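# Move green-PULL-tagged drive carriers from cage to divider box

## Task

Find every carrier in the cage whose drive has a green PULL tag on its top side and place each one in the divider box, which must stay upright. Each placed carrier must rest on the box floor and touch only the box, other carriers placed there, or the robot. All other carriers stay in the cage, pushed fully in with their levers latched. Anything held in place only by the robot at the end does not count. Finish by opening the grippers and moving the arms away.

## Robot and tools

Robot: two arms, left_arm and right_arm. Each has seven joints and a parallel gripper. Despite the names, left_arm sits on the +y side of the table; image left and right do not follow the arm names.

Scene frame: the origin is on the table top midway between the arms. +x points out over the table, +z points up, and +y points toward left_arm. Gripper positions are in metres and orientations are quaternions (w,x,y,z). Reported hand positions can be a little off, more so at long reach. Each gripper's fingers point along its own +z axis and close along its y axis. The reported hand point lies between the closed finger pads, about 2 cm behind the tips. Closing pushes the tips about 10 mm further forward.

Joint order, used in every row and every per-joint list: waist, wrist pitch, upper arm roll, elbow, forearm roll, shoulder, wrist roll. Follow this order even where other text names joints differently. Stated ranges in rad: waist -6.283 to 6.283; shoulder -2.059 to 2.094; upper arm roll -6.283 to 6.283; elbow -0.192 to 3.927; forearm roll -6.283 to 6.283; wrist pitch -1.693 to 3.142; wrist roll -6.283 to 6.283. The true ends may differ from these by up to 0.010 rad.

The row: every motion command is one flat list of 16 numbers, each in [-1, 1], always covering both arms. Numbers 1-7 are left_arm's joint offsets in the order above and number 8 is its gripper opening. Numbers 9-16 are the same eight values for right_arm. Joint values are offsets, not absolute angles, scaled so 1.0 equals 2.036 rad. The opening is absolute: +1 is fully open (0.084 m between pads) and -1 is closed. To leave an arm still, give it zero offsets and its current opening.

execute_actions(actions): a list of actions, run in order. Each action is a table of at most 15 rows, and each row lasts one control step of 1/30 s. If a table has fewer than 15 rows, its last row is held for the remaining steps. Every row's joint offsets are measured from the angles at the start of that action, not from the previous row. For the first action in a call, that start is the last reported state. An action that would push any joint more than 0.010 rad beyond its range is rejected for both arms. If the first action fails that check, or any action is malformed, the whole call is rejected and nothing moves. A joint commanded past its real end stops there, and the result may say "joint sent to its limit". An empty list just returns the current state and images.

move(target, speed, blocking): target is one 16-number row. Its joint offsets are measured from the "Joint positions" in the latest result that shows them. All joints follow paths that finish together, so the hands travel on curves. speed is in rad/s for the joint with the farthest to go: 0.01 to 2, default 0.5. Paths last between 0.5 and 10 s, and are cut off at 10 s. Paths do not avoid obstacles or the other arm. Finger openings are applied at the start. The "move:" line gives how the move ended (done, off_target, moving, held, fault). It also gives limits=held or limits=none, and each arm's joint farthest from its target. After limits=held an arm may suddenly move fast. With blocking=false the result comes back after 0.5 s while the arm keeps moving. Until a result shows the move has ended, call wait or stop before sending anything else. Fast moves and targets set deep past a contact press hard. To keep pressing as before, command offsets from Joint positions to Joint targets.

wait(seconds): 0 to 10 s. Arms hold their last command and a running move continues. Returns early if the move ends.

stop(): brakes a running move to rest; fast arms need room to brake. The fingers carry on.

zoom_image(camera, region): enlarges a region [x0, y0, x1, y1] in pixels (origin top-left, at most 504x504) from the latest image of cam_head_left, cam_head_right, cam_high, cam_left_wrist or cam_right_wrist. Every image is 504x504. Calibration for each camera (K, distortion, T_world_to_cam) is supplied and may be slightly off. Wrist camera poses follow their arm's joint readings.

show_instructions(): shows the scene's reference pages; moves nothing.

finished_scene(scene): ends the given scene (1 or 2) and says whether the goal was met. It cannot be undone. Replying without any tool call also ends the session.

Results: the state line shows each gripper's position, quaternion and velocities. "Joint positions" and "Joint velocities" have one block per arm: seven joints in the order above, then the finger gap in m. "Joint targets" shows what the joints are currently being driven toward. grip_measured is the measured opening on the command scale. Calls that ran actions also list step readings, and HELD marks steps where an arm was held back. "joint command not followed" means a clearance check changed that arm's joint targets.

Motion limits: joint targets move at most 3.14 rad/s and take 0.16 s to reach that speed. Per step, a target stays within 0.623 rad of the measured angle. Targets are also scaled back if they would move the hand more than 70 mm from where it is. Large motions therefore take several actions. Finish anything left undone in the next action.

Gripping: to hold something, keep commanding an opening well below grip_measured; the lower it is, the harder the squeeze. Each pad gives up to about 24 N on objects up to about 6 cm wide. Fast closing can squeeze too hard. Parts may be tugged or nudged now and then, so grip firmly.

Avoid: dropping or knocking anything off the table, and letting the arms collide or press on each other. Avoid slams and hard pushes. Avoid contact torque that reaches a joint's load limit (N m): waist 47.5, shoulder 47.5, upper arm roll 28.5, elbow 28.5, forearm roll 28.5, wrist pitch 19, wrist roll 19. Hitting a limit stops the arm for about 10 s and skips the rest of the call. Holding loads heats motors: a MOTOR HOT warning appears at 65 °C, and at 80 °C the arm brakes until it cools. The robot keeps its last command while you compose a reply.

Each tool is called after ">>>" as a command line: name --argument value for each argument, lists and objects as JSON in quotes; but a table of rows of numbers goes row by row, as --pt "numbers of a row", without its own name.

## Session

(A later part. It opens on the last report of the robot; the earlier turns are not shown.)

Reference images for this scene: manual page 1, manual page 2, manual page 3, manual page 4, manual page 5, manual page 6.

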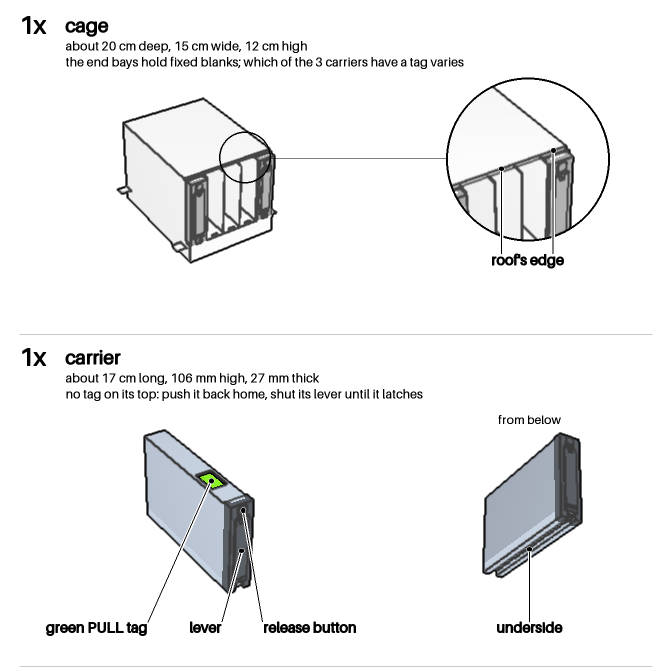

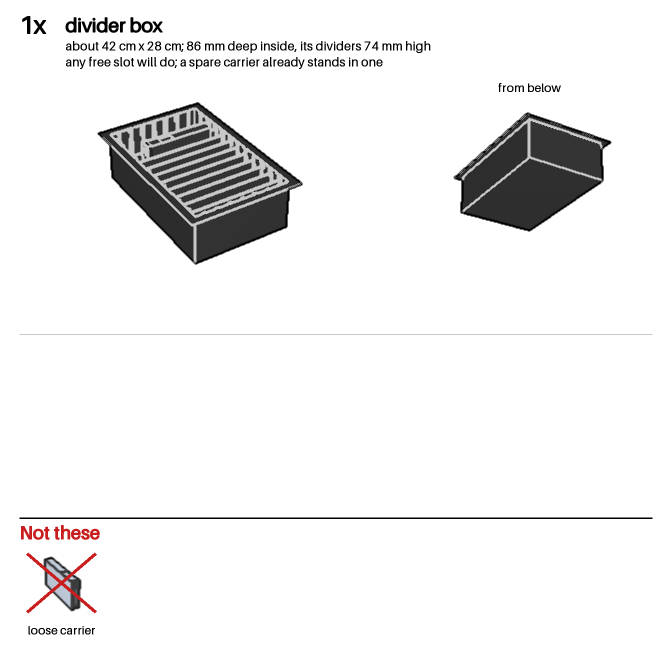

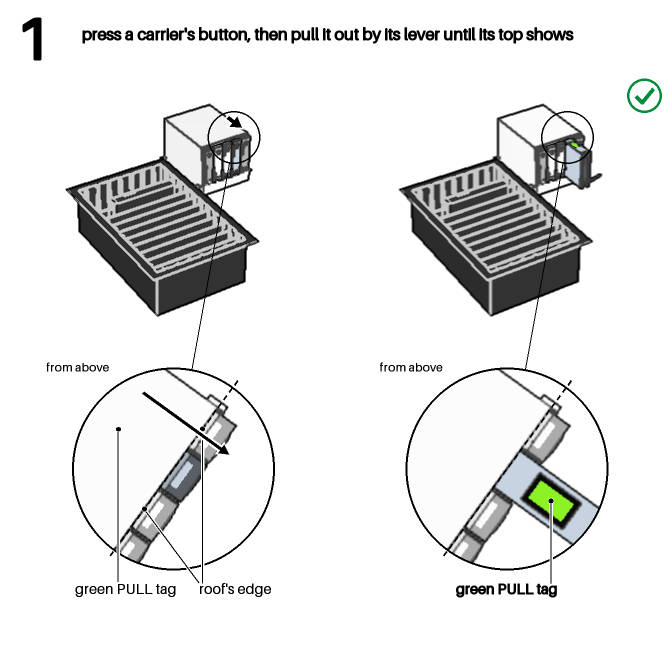

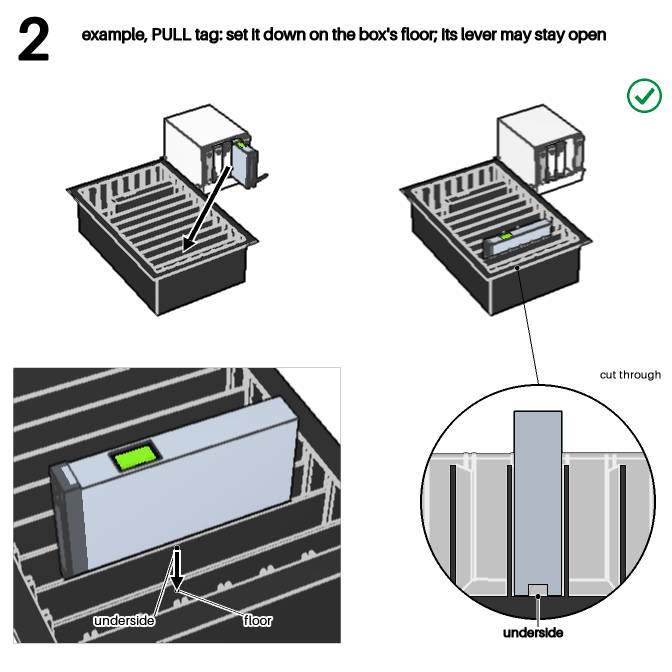

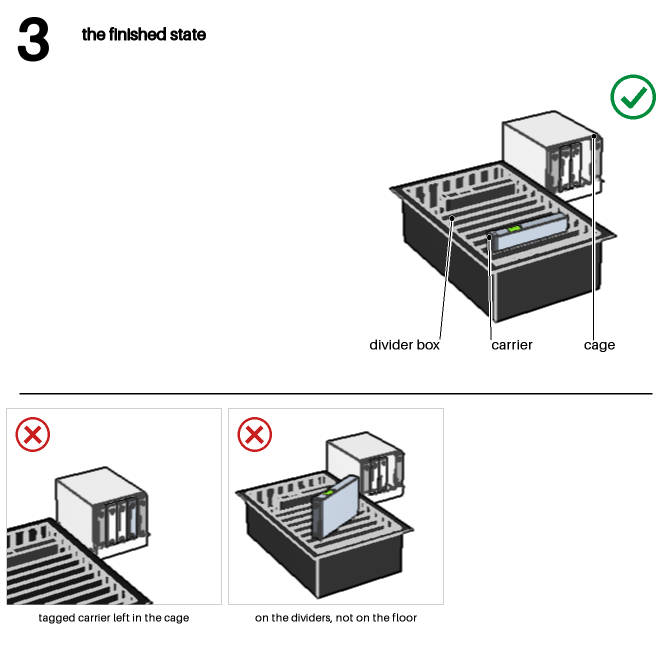

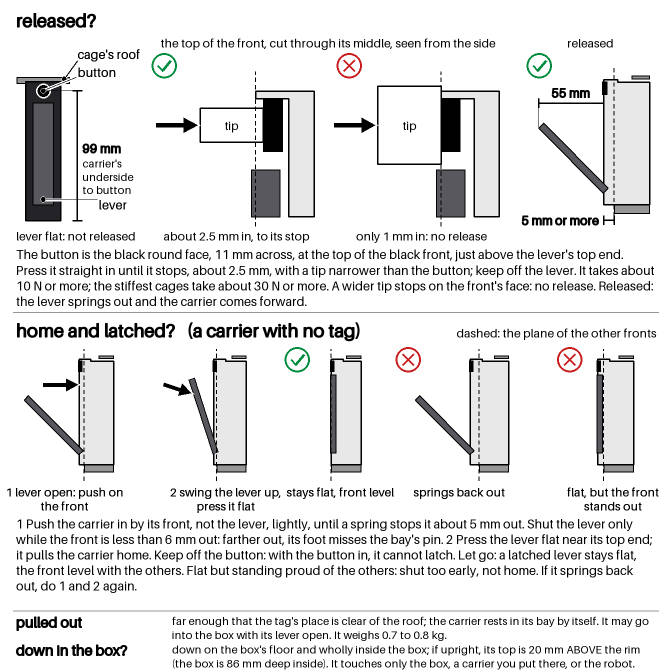

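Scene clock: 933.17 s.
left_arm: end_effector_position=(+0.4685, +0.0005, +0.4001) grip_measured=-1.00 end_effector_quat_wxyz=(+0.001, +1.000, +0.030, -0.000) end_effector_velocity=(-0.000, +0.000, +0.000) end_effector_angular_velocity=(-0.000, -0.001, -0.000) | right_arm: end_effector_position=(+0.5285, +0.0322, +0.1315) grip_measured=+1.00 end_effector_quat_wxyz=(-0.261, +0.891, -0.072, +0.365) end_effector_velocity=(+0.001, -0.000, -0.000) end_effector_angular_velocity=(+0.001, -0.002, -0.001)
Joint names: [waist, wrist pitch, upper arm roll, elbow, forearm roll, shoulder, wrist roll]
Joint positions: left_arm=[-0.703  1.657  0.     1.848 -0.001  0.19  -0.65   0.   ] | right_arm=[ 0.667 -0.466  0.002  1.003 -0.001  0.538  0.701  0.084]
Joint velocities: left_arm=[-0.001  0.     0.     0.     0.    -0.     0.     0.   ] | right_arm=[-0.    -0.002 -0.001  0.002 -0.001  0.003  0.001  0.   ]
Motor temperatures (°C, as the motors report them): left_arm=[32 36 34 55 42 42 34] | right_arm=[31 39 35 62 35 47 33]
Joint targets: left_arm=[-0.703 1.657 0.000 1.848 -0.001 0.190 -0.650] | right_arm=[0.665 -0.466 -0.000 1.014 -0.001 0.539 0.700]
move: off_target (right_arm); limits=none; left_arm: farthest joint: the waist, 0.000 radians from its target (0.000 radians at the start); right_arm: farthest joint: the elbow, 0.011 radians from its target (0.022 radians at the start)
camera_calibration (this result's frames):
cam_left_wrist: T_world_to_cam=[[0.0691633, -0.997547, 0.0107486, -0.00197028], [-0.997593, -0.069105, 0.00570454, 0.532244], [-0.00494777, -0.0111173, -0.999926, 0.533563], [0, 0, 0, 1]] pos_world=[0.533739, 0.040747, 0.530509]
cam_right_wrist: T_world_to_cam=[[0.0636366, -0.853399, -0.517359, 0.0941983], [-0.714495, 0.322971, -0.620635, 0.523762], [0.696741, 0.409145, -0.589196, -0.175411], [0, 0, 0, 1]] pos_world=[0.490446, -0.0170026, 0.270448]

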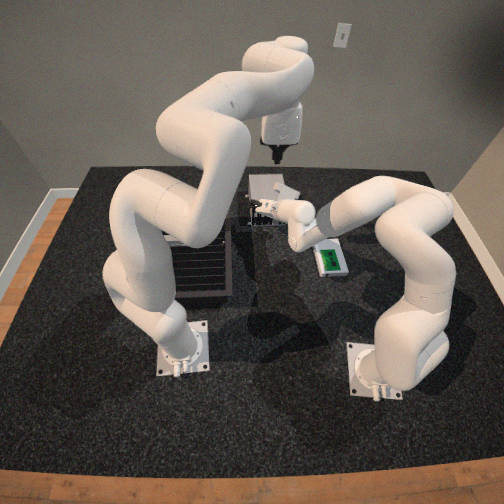

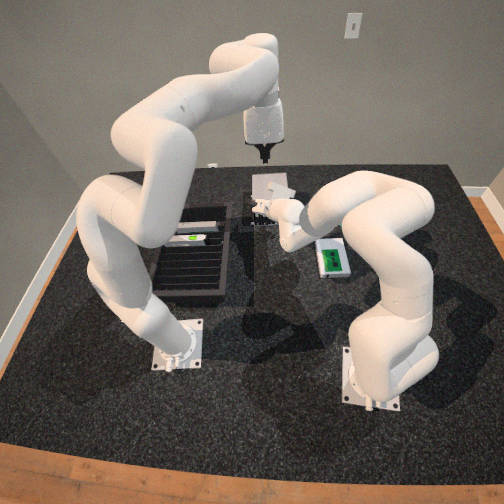

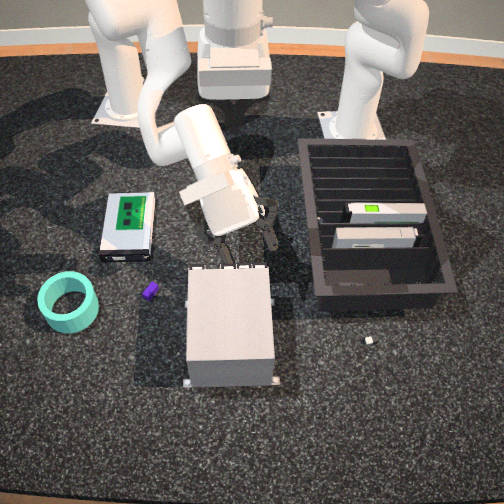

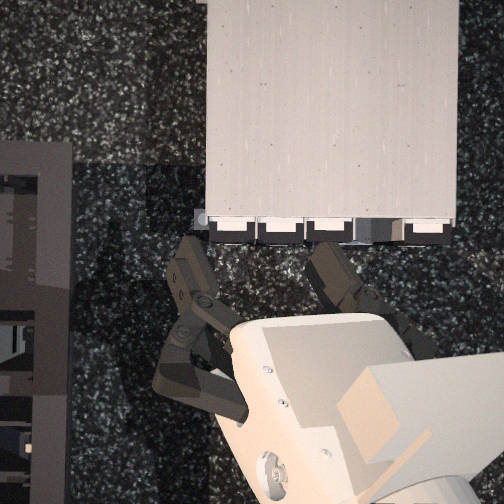

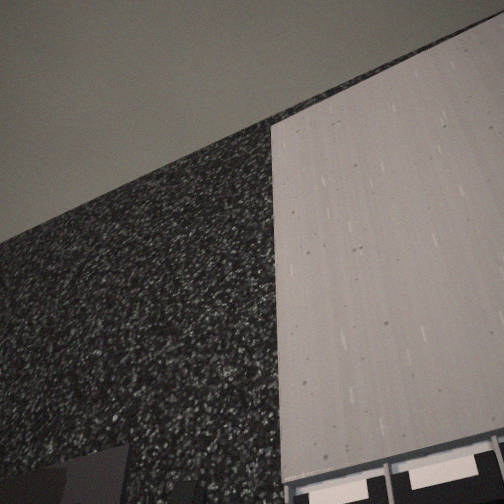

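>>> move --target '[0,0,0,0,0,0,0,-1, -0.002,0.003,-0.001,0.011,0,0.0045,0,1]' --speed 0.04

Scene clock: 937.67 s.
left_arm: end_effector_position=(+0.4685, +0.0005, +0.4001) grip_measured=-1.00 end_effector_quat_wxyz=(+0.001, +1.000, +0.030, -0.000) end_effector_velocity=(-0.000, -0.000, -0.000) end_effector_angular_velocity=(+0.000, +0.001, +0.000) | right_arm: end_effector_position=(+0.5301, +0.0327, +0.1280) grip_measured=+1.00 end_effector_quat_wxyz=(-0.260, +0.892, -0.074, +0.362) end_effector_velocity=(+0.001, -0.000, +0.001) end_effector_angular_velocity=(+0.002, -0.002, -0.002)
Joint names: [waist, wrist pitch, upper arm roll, elbow, forearm roll, shoulder, wrist roll]
Joint positions: left_arm=[-0.703  1.657  0.     1.848 -0.001  0.19  -0.65   0.   ] | right_arm=[ 0.664 -0.46   0.004  1.012 -0.001  0.547  0.704  0.084]
Joint velocities: left_arm=[-0.    -0.    -0.    -0.001 -0.    -0.    -0.001  0.   ] | right_arm=[-0.001 -0.002  0.     0.     0.002 -0.     0.001  0.   ]
Motor temperatures (°C, as the motors report them): left_arm=[32 36 34 55 42 42 34] | right_arm=[31 40 36 67 35 47 33]
Joint targets: left_arm=[-0.703 1.657 0.000 1.848 -0.001 0.190 -0.650] | right_arm=[0.663 -0.460 -0.000 1.025 -0.001 0.547 0.701]
MOTOR HOT: a motor of the right arm reached 65 °C. Now the hottest motor of the right arm, the elbow, reports 67 °C. The temperature limit of the motors' drives, at which the controller stops that arm, is 80 °C. To cool a motor, set the load down, stop pushing, or move to a pose that needs little force.
move: off_target (right_arm); limits=none; left_arm: farthest joint: the waist, 0.000 radians from its target (0.000 radians at the start); right_arm: farthest joint: the elbow, 0.013 radians from its target (0.022 radians at the start)
camera_calibration (this result's frames):
cam_left_wrist: T_world_to_cam=[[0.0691632, -0.997547, 0.0107485, -0.00197016], [-0.997593, -0.0691049, 0.00570446, 0.532244], [-0.0049477, -0.0111172, -0.999926, 0.533563], [0, 0, 0, 1]] pos_world=[0.533739, 0.0407471, 0.530509]
cam_right_wrist: T_world_to_cam=[[0.0580962, -0.853893, -0.517196, 0.0956198], [-0.718164, 0.324114, -0.615785, 0.523896], [0.693445, 0.407206, -0.594405, -0.176226], [0, 0, 0, 1]] pos_world=[0.492891, -0.0163931, 0.267312]

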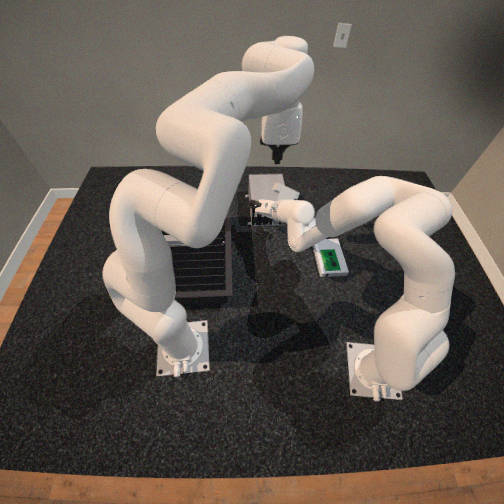

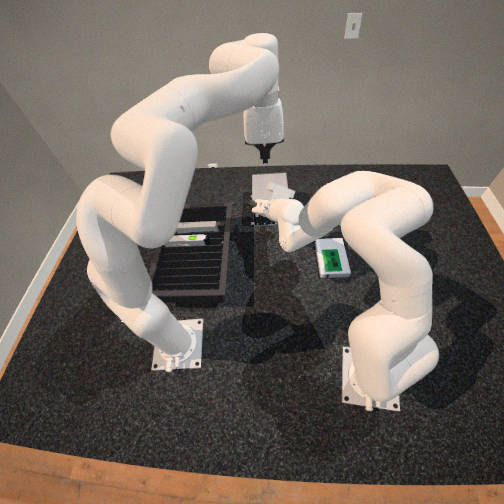

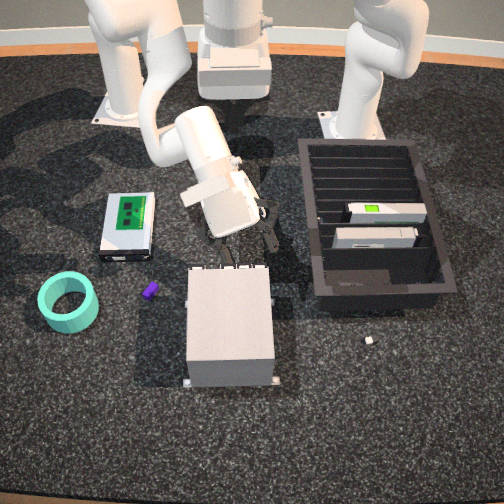

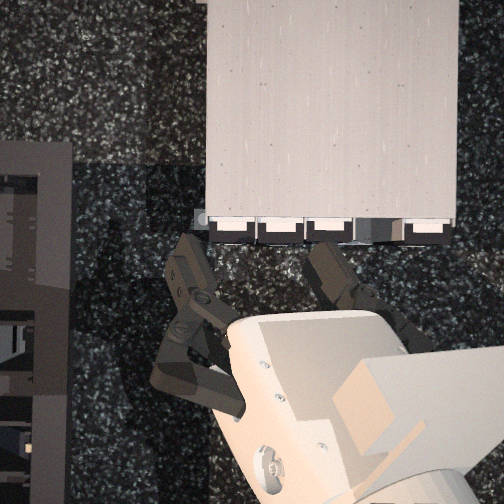

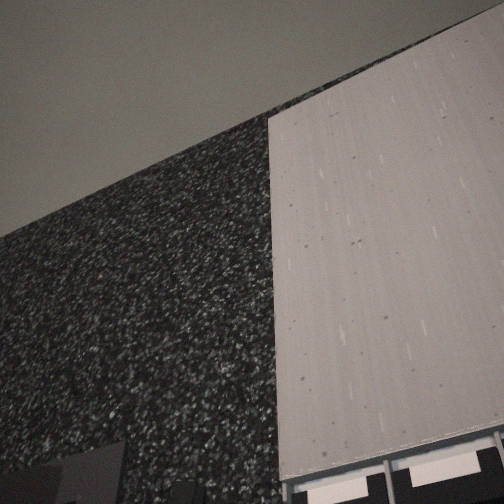

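>>> move --target '[0,0,0,0,0,0,0,-1, 0.0128,-0.1203,-0.002,-0.25,0,-0.1331,-0.002,1]' --speed 0.4

Scene clock: 946.60 s.
left_arm: end_effector_position=(+0.4685, +0.0005, +0.4001) grip_measured=-1.00 end_effector_quat_wxyz=(+0.001, +1.000, +0.030, -0.000) end_effector_velocity=(-0.000, -0.000, +0.000) end_effector_angular_velocity=(-0.000, +0.000, +0.000) | right_arm: end_effector_position=(+0.4068, -0.0272, +0.1295) grip_measured=+1.00 end_effector_quat_wxyz=(-0.265, +0.891, -0.061, +0.363) end_effector_velocity=(-0.002, -0.000, -0.001) end_effector_angular_velocity=(-0.002, +0.002, +0.001)
Joint names: [waist, wrist pitch, upper arm roll, elbow, forearm roll, shoulder, wrist roll]
Joint positions: left_arm=[-0.703  1.657  0.     1.848 -0.001  0.19  -0.65   0.   ] | right_arm=[ 0.69  -0.705  0.     0.504 -0.001  0.276  0.7    0.084]
Joint velocities: left_arm=[ 0.     0.    -0.     0.    -0.    -0.    -0.001  0.   ] | right_arm=[ 0.001 -0.     0.    -0.005 -0.    -0.001 -0.    -0.   ]
Motor temperatures (°C, as the motors report them): left_arm=[32 36 34 55 42 42 34] | right_arm=[31 41 38 73 35 47 33]
Joint targets: left_arm=[-0.703 1.657 0.000 1.848 -0.001 0.190 -0.650] | right_arm=[0.690 -0.705 0.000 0.504 -0.001 0.276 0.700]
MOTOR HOT: still on. Now the hottest motor of the right arm, the elbow, reports 73 °C; a drive's own limit is 80 °C.
move: done; limits=none; left_arm: farthest joint: the waist, 0.000 radians from its target (0.000 radians at the start); right_arm: farthest joint: the elbow, 0.001 radians from its target (0.509 radians at the start)
camera_calibration (this result's frames):
cam_left_wrist: T_world_to_cam=[[0.0691631, -0.997547, 0.0107485, -0.00197011], [-0.997593, -0.0691048, 0.00570454, 0.532244], [-0.00494778, -0.0111172, -0.999926, 0.533563], [0, 0, 0, 1]] pos_world=[0.533739, 0.040747, 0.530508]
cam_right_wrist: T_world_to_cam=[[0.0839965, -0.852479, -0.515969, 0.0417846], [-0.720705, 0.305606, -0.622245, 0.457084], [0.688134, 0.424128, -0.588716, -0.0636455], [0, 0, 0, 1]] pos_world=[0.369709, -0.0770733, 0.268509]

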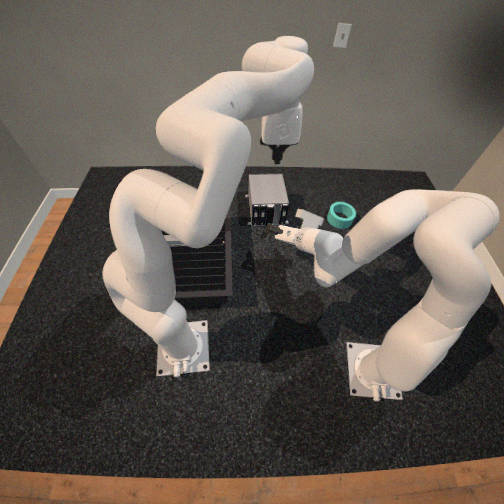

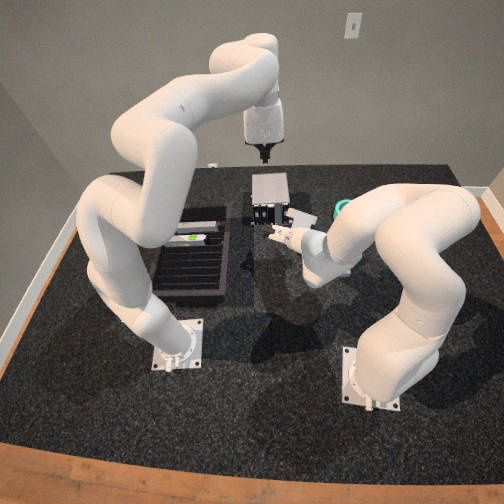

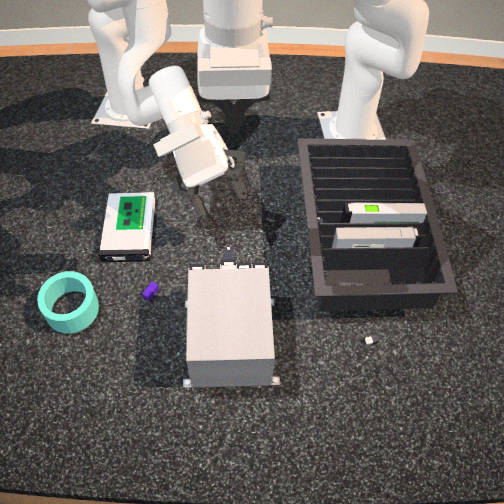

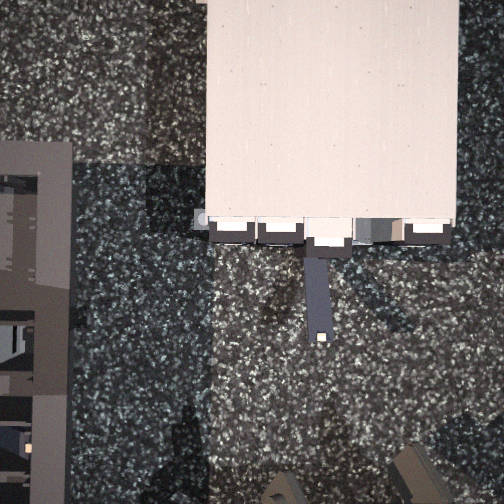

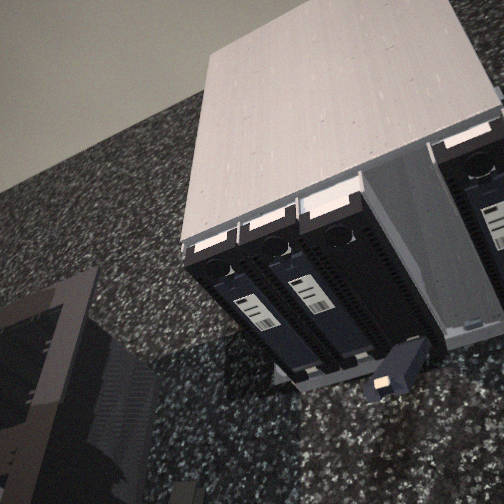

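>>> move --target '[0,0,0,0,0,0,0,-0.3, -0.3389,-0.3414,0,-0.1984,0,0.0118,0,1]' --speed 0.8

>>> move --target '[0,-0.3248,0,-0.2763,0,0.049,0,-0.3, 0,0,0,0,0,0,0,1]' --speed 0.7

Scene clock: 990.77 s.
left_arm: end_effector_position=(+0.4685, +0.0005, +0.4001) grip_measured=-0.32 end_effector_quat_wxyz=(+0.001, +1.000, +0.030, -0.000) end_effector_velocity=(-0.000, +0.000, -0.001) end_effector_angular_velocity=(+0.002, +0.003, +0.000) | right_arm: end_effector_position=(+0.3610, -0.3613, +0.1598) grip_measured=+1.00 end_effector_quat_wxyz=(-0.159, +0.756, -0.332, +0.541) end_effector_velocity=(-0.001, -0.002, -0.000) end_effector_angular_velocity=(-0.000, +0.001, -0.006)
Joint names: [waist, wrist pitch, upper arm roll, elbow, forearm roll, shoulder, wrist roll]
Joint positions: left_arm=[-0.703  1.657  0.     1.848 -0.001  0.19  -0.65   0.03 ] | right_arm=[ 0.    -1.399  0.     0.1   -0.001  0.3    0.7    0.084]
Joint velocities: left_arm=[ 0.     0.001  0.    -0.002 -0.     0.    -0.    -0.   ] | right_arm=[-0.004 -0.002 -0.001 -0.003  0.002  0.     0.     0.   ]
Motor temperatures (°C, as the motors report them): left_arm=[32 36 34 55 42 43 34] | right_arm=[31 40 35 61 35 46 33]
Joint targets: left_arm=[-0.703 1.657 0.000 1.848 -0.001 0.190 -0.650] | right_arm=[-0.000 -1.400 0.000 0.100 -0.001 0.300 0.700]
MOTOR HOT: cleared. Now the hottest motor of the right arm, the elbow, reports 61 °C.
move: done; limits=none; left_arm: farthest joint: the waist, 0.000 radians from its target (0.000 radians at the start); right_arm: farthest joint: the wrist pitch, 0.001 radians from its target (0.695 radians at the start)
camera_calibration (this result's frames):
cam_left_wrist: T_world_to_cam=[[0.069163, -0.997547, 0.0107485, -0.00197011], [-0.997593, -0.0691047, 0.00570448, 0.532244], [-0.00494772, -0.0111172, -0.999926, 0.533563], [0, 0, 0, 1]] pos_world=[0.533739, 0.040747, 0.530508]
cam_right_wrist: T_world_to_cam=[[-0.32863, -0.730023, -0.599223, -0.0170333], [-0.183168, 0.671679, -0.717841, 0.498512], [0.926527, -0.126145, -0.354451, -0.194867], [0, 0, 0, 1]] pos_world=[0.266264, -0.371857, 0.278575]

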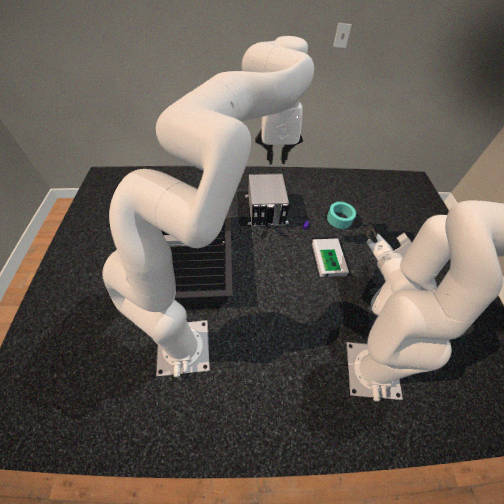

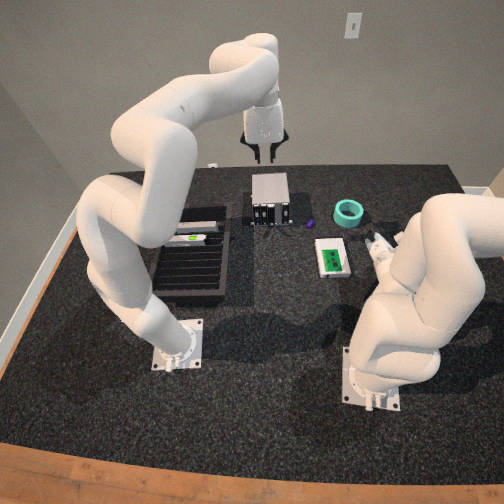

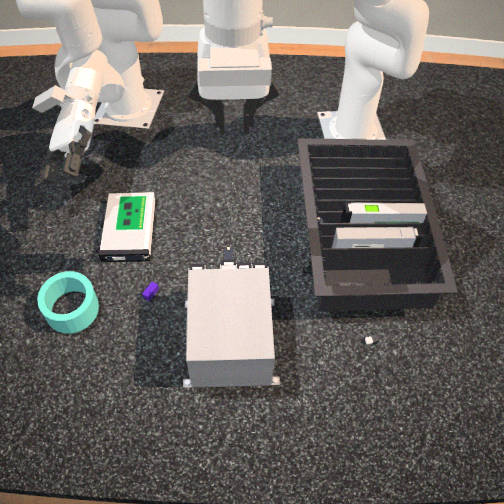

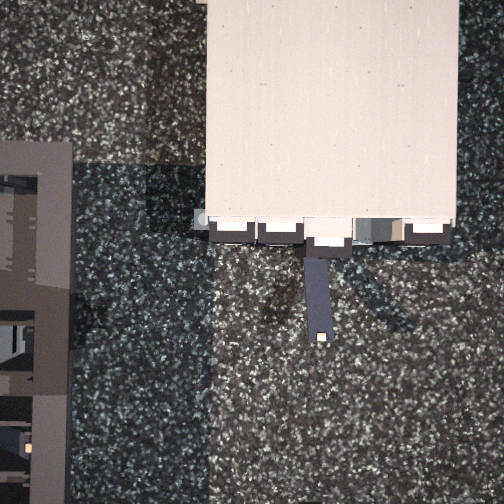

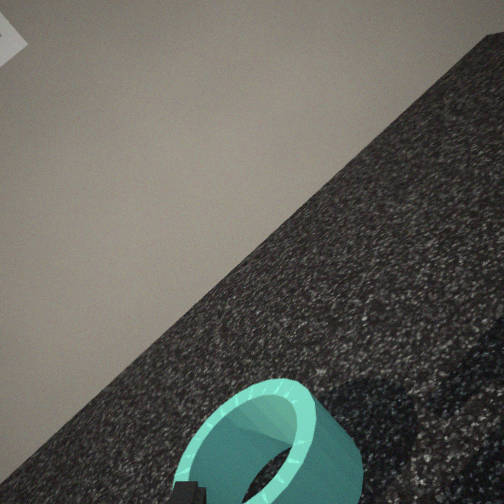

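Scene clock: 992.43 s.
left_arm: end_effector_position=(+0.4868, -0.0116, +0.1601) grip_measured=-0.32 end_effector_quat_wxyz=(+0.001, +1.000, +0.031, -0.000) end_effector_velocity=(-0.001, +0.000, -0.002) end_effector_angular_velocity=(+0.001, +0.002, +0.000) | right_arm: end_effector_position=(+0.3610, -0.3613, +0.1598) grip_measured=+1.00 end_effector_quat_wxyz=(-0.159, +0.756, -0.332, +0.541) end_effector_velocity=(-0.000, +0.000, -0.000) end_effector_angular_velocity=(-0.001, +0.001, +0.001)
Joint names: [waist, wrist pitch, upper arm roll, elbow, forearm roll, shoulder, wrist roll]
Joint positions: left_arm=[-0.703  0.995  0.     1.286 -0.001  0.29  -0.65   0.03 ] | right_arm=[ 0.    -1.399  0.     0.1   -0.001  0.3    0.7    0.084]
Joint velocities: left_arm=[-0.    -0.002 -0.    -0.003 -0.     0.001 -0.    -0.   ] | right_arm=[ 0.     0.     0.001 -0.001 -0.     0.    -0.001  0.   ]
Motor temperatures (°C, as the motors report them): left_arm=[32 36 34 55 42 43 34] | right_arm=[31 40 35 61 35 46 33]
Joint targets: left_arm=[-0.703 0.995 0.000 1.285 -0.001 0.290 -0.650] | right_arm=[0.000 -1.399 0.000 0.100 -0.001 0.300 0.700]
move: done; limits=none; left_arm: farthest joint: the waist, 0.000 radians from its target (0.000 radians at the start); right_arm: farthest joint: the waist, 0.000 radians from its target (0.000 radians at the start)
camera_calibration (this result's frames):
cam_left_wrist: T_world_to_cam=[[0.0700948, -0.997488, 0.0102374, -0.0130966], [-0.997527, -0.0700366, 0.0059367, 0.55099], [-0.0052048, -0.0106282, -0.99993, 0.293592], [0, 0, 0, 1]] pos_world=[0.552073, 0.0286461, 0.290435]
cam_right_wrist: T_world_to_cam=[[-0.32863, -0.730023, -0.599223, -0.0170333], [-0.183168, 0.671679, -0.717841, 0.498512], [0.926527, -0.126145, -0.354451, -0.194867], [0, 0, 0, 1]] pos_world=[0.266264, -0.371857, 0.278575]

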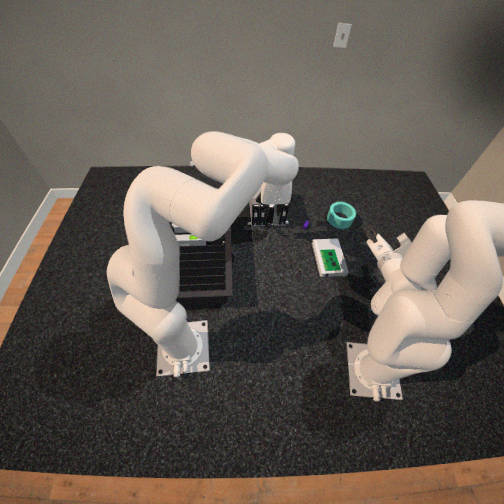

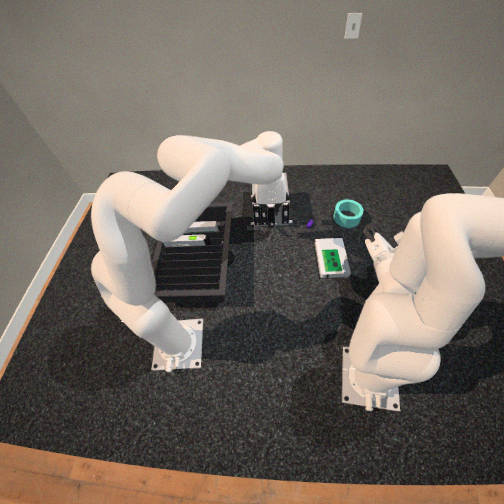

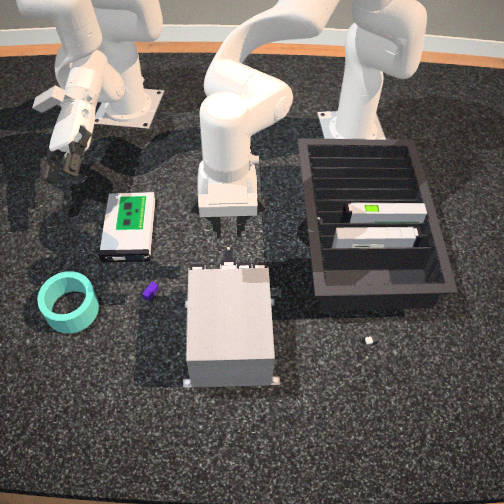

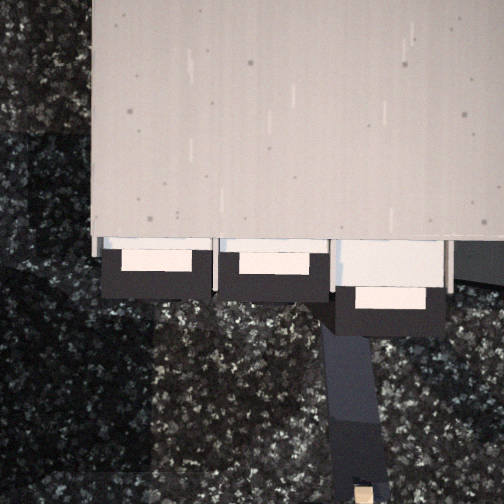

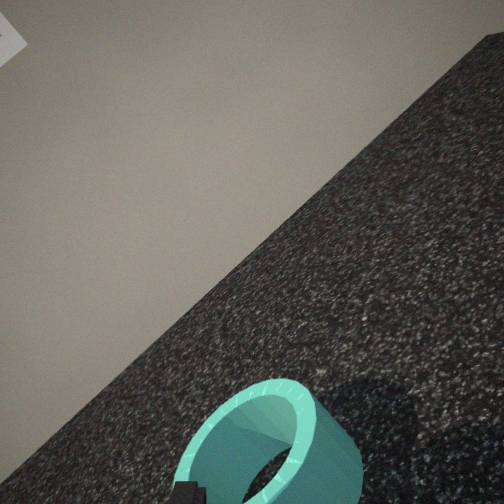

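>>> move --target '[-0.0018,-0.0492,0,-0.0238,0,0.0259,-0.0018,-0.3, 0,0,0,0,0,0,0,1]' --speed 0.25

>>> move --target '[0,-0.05,0,-0.0165,0,0.0335,0,-0.3, 0,0,0,0,0,0,0,1]' --speed 0.15

Scene clock: 1000.67 s.
left_arm: end_effector_position=(+0.4855, -0.0130, +0.1202) grip_measured=-0.32 end_effector_quat_wxyz=(+0.000, +1.000, +0.031, -0.000) end_effector_velocity=(-0.001, +0.001, -0.003) end_effector_angular_velocity=(+0.003, +0.004, -0.000) | right_arm: end_effector_position=(+0.3610, -0.3613, +0.1598) grip_measured=+1.00 end_effector_quat_wxyz=(-0.159, +0.756, -0.332, +0.541) end_effector_velocity=(-0.000, +0.001, -0.000) end_effector_angular_velocity=(-0.000, +0.002, +0.002)
Joint names: [waist, wrist pitch, upper arm roll, elbow, forearm roll, shoulder, wrist roll]
Joint positions: left_arm=[-0.707  0.896  0.     1.237 -0.001  0.342 -0.654  0.03 ] | right_arm=[ 0.    -1.399  0.     0.1   -0.001  0.3    0.7    0.084]
Joint velocities: left_arm=[-0.001 -0.002  0.    -0.004 -0.     0.003  0.     0.   ] | right_arm=[ 0.001  0.002  0.    -0.    -0.001 -0.    -0.001  0.   ]
Motor temperatures (°C, as the motors report them): left_arm=[32 36 34 55 42 43 34] | right_arm=[31 40 35 60 35 45 33]
Joint targets: left_arm=[-0.707 0.895 0.000 1.237 -0.001 0.343 -0.654] | right_arm=[0.000 -1.399 0.000 0.100 -0.001 0.300 0.700]
move: done; limits=none; left_arm: farthest joint: the shoulder, 0.001 radians from its target (0.053 radians at the start); right_arm: farthest joint: the waist, 0.000 radians from its target (0.000 radians at the start)
camera_calibration (this result's frames):
cam_left_wrist: T_world_to_cam=[[0.0702307, -0.997482, 0.00983173, -0.0140843], [-0.997515, -0.070171, 0.00628939, 0.549809], [-0.00558365, -0.010249, -0.999932, 0.25391], [0, 0, 0, 1]] pos_world=[0.550849, 0.0271341, 0.250573]
cam_right_wrist: T_world_to_cam=[[-0.32863, -0.730023, -0.599223, -0.0170333], [-0.183168, 0.671679, -0.717841, 0.498512], [0.926527, -0.126145, -0.354451, -0.194867], [0, 0, 0, 1]] pos_world=[0.266264, -0.371857, 0.278575]

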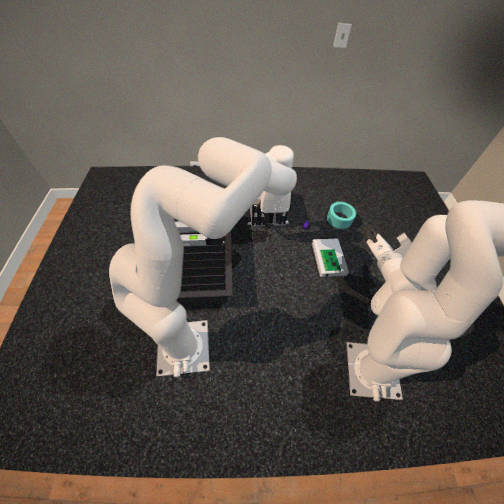

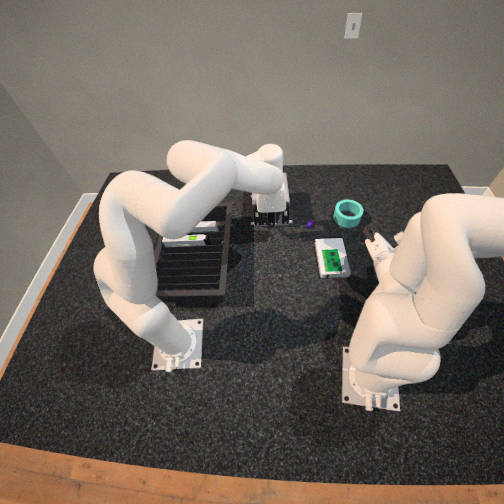

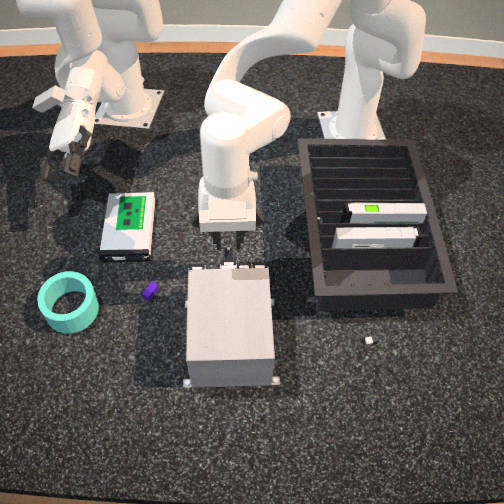

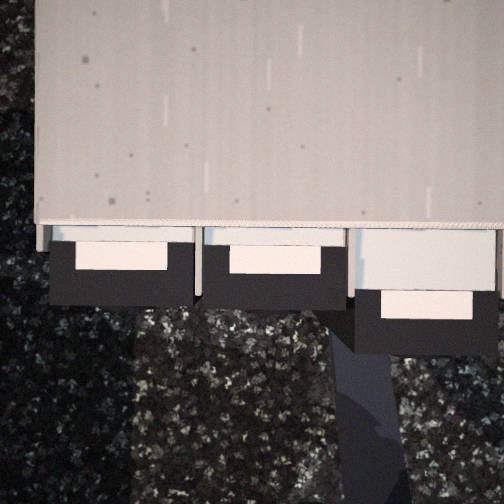

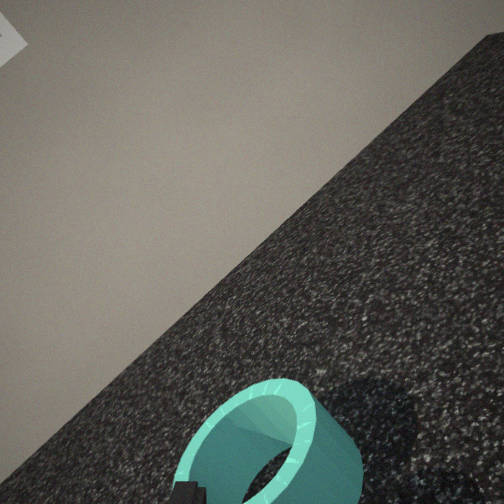

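Scene clock: 1001.83 s.
left_arm: end_effector_position=(+0.4857, -0.0131, +0.0785) grip_measured=-0.32 end_effector_quat_wxyz=(+0.000, +1.000, +0.031, -0.000) end_effector_velocity=(-0.001, +0.001, -0.002) end_effector_angular_velocity=(+0.002, +0.003, +0.001) | right_arm: end_effector_position=(+0.3610, -0.3613, +0.1598) grip_measured=+1.00 end_effector_quat_wxyz=(-0.159, +0.756, -0.332, +0.541) end_effector_velocity=(+0.000, +0.000, +0.001) end_effector_angular_velocity=(-0.001, -0.002, +0.001)
Joint names: [waist, wrist pitch, upper arm roll, elbow, forearm roll, shoulder, wrist roll]
Joint positions: left_arm=[-0.707  0.794  0.     1.204 -0.001  0.41  -0.654  0.03 ] | right_arm=[ 0.    -1.399  0.     0.1   -0.001  0.3    0.7    0.084]
Joint velocities: left_arm=[ 0.001 -0.002  0.001 -0.003  0.     0.003 -0.    -0.   ] | right_arm=[ 0.    -0.001 -0.     0.001 -0.001 -0.    -0.     0.   ]
Motor temperatures (°C, as the motors report them): left_arm=[32 36 34 55 42 43 34] | right_arm=[31 40 35 60 35 45 33]
Joint targets: left_arm=[-0.707 0.794 0.000 1.204 -0.001 0.410 -0.654] | right_arm=[0.000 -1.399 0.000 0.100 -0.001 0.300 0.700]
move: done; limits=none; left_arm: farthest joint: the elbow, 0.001 radians from its target (0.034 radians at the start); right_arm: farthest joint: the waist, 0.000 radians from its target (0.000 radians at the start)
camera_calibration (this result's frames):
cam_left_wrist: T_world_to_cam=[[0.0703265, -0.997474, 0.00997745, -0.0137857], [-0.99751, -0.0702699, 0.00591671, 0.55022], [-0.00520065, -0.0103687, -0.999933, 0.212017], [0, 0, 0, 1]] pos_world=[0.550923, 0.0271114, 0.208885]
cam_right_wrist: T_world_to_cam=[[-0.328629, -0.730023, -0.599223, -0.0170334], [-0.183168, 0.671679, -0.717841, 0.498512], [0.926527, -0.126145, -0.35445, -0.194867], [0, 0, 0, 1]] pos_world=[0.266264, -0.371857, 0.278575]

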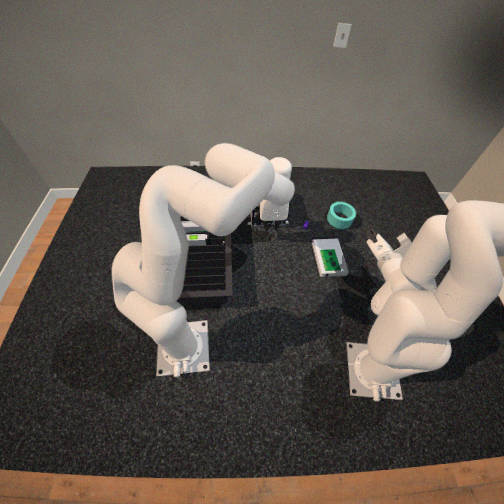

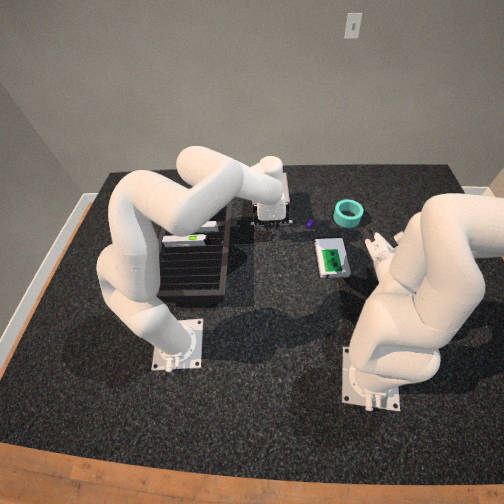

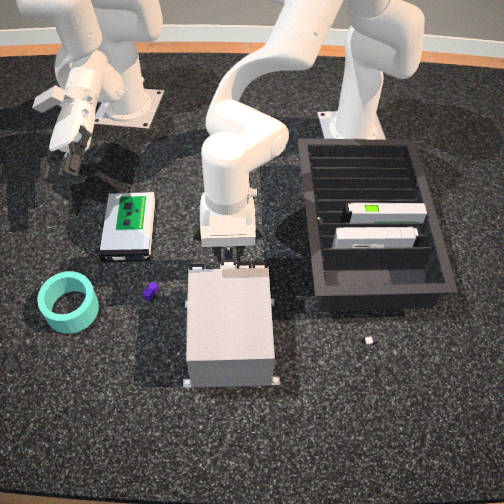

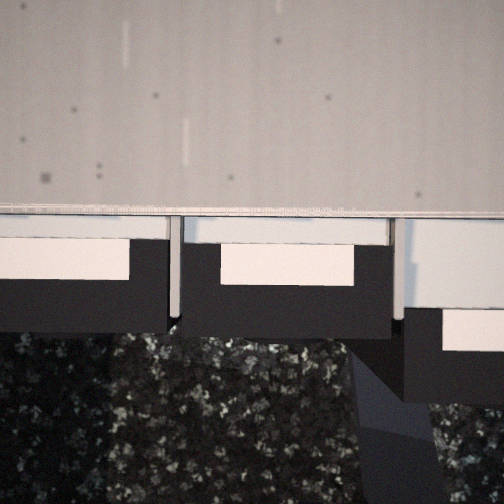

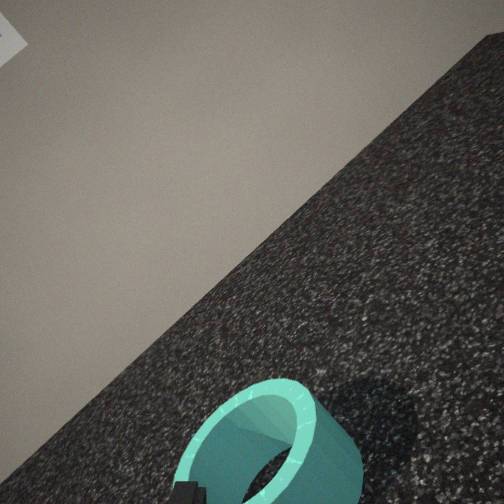

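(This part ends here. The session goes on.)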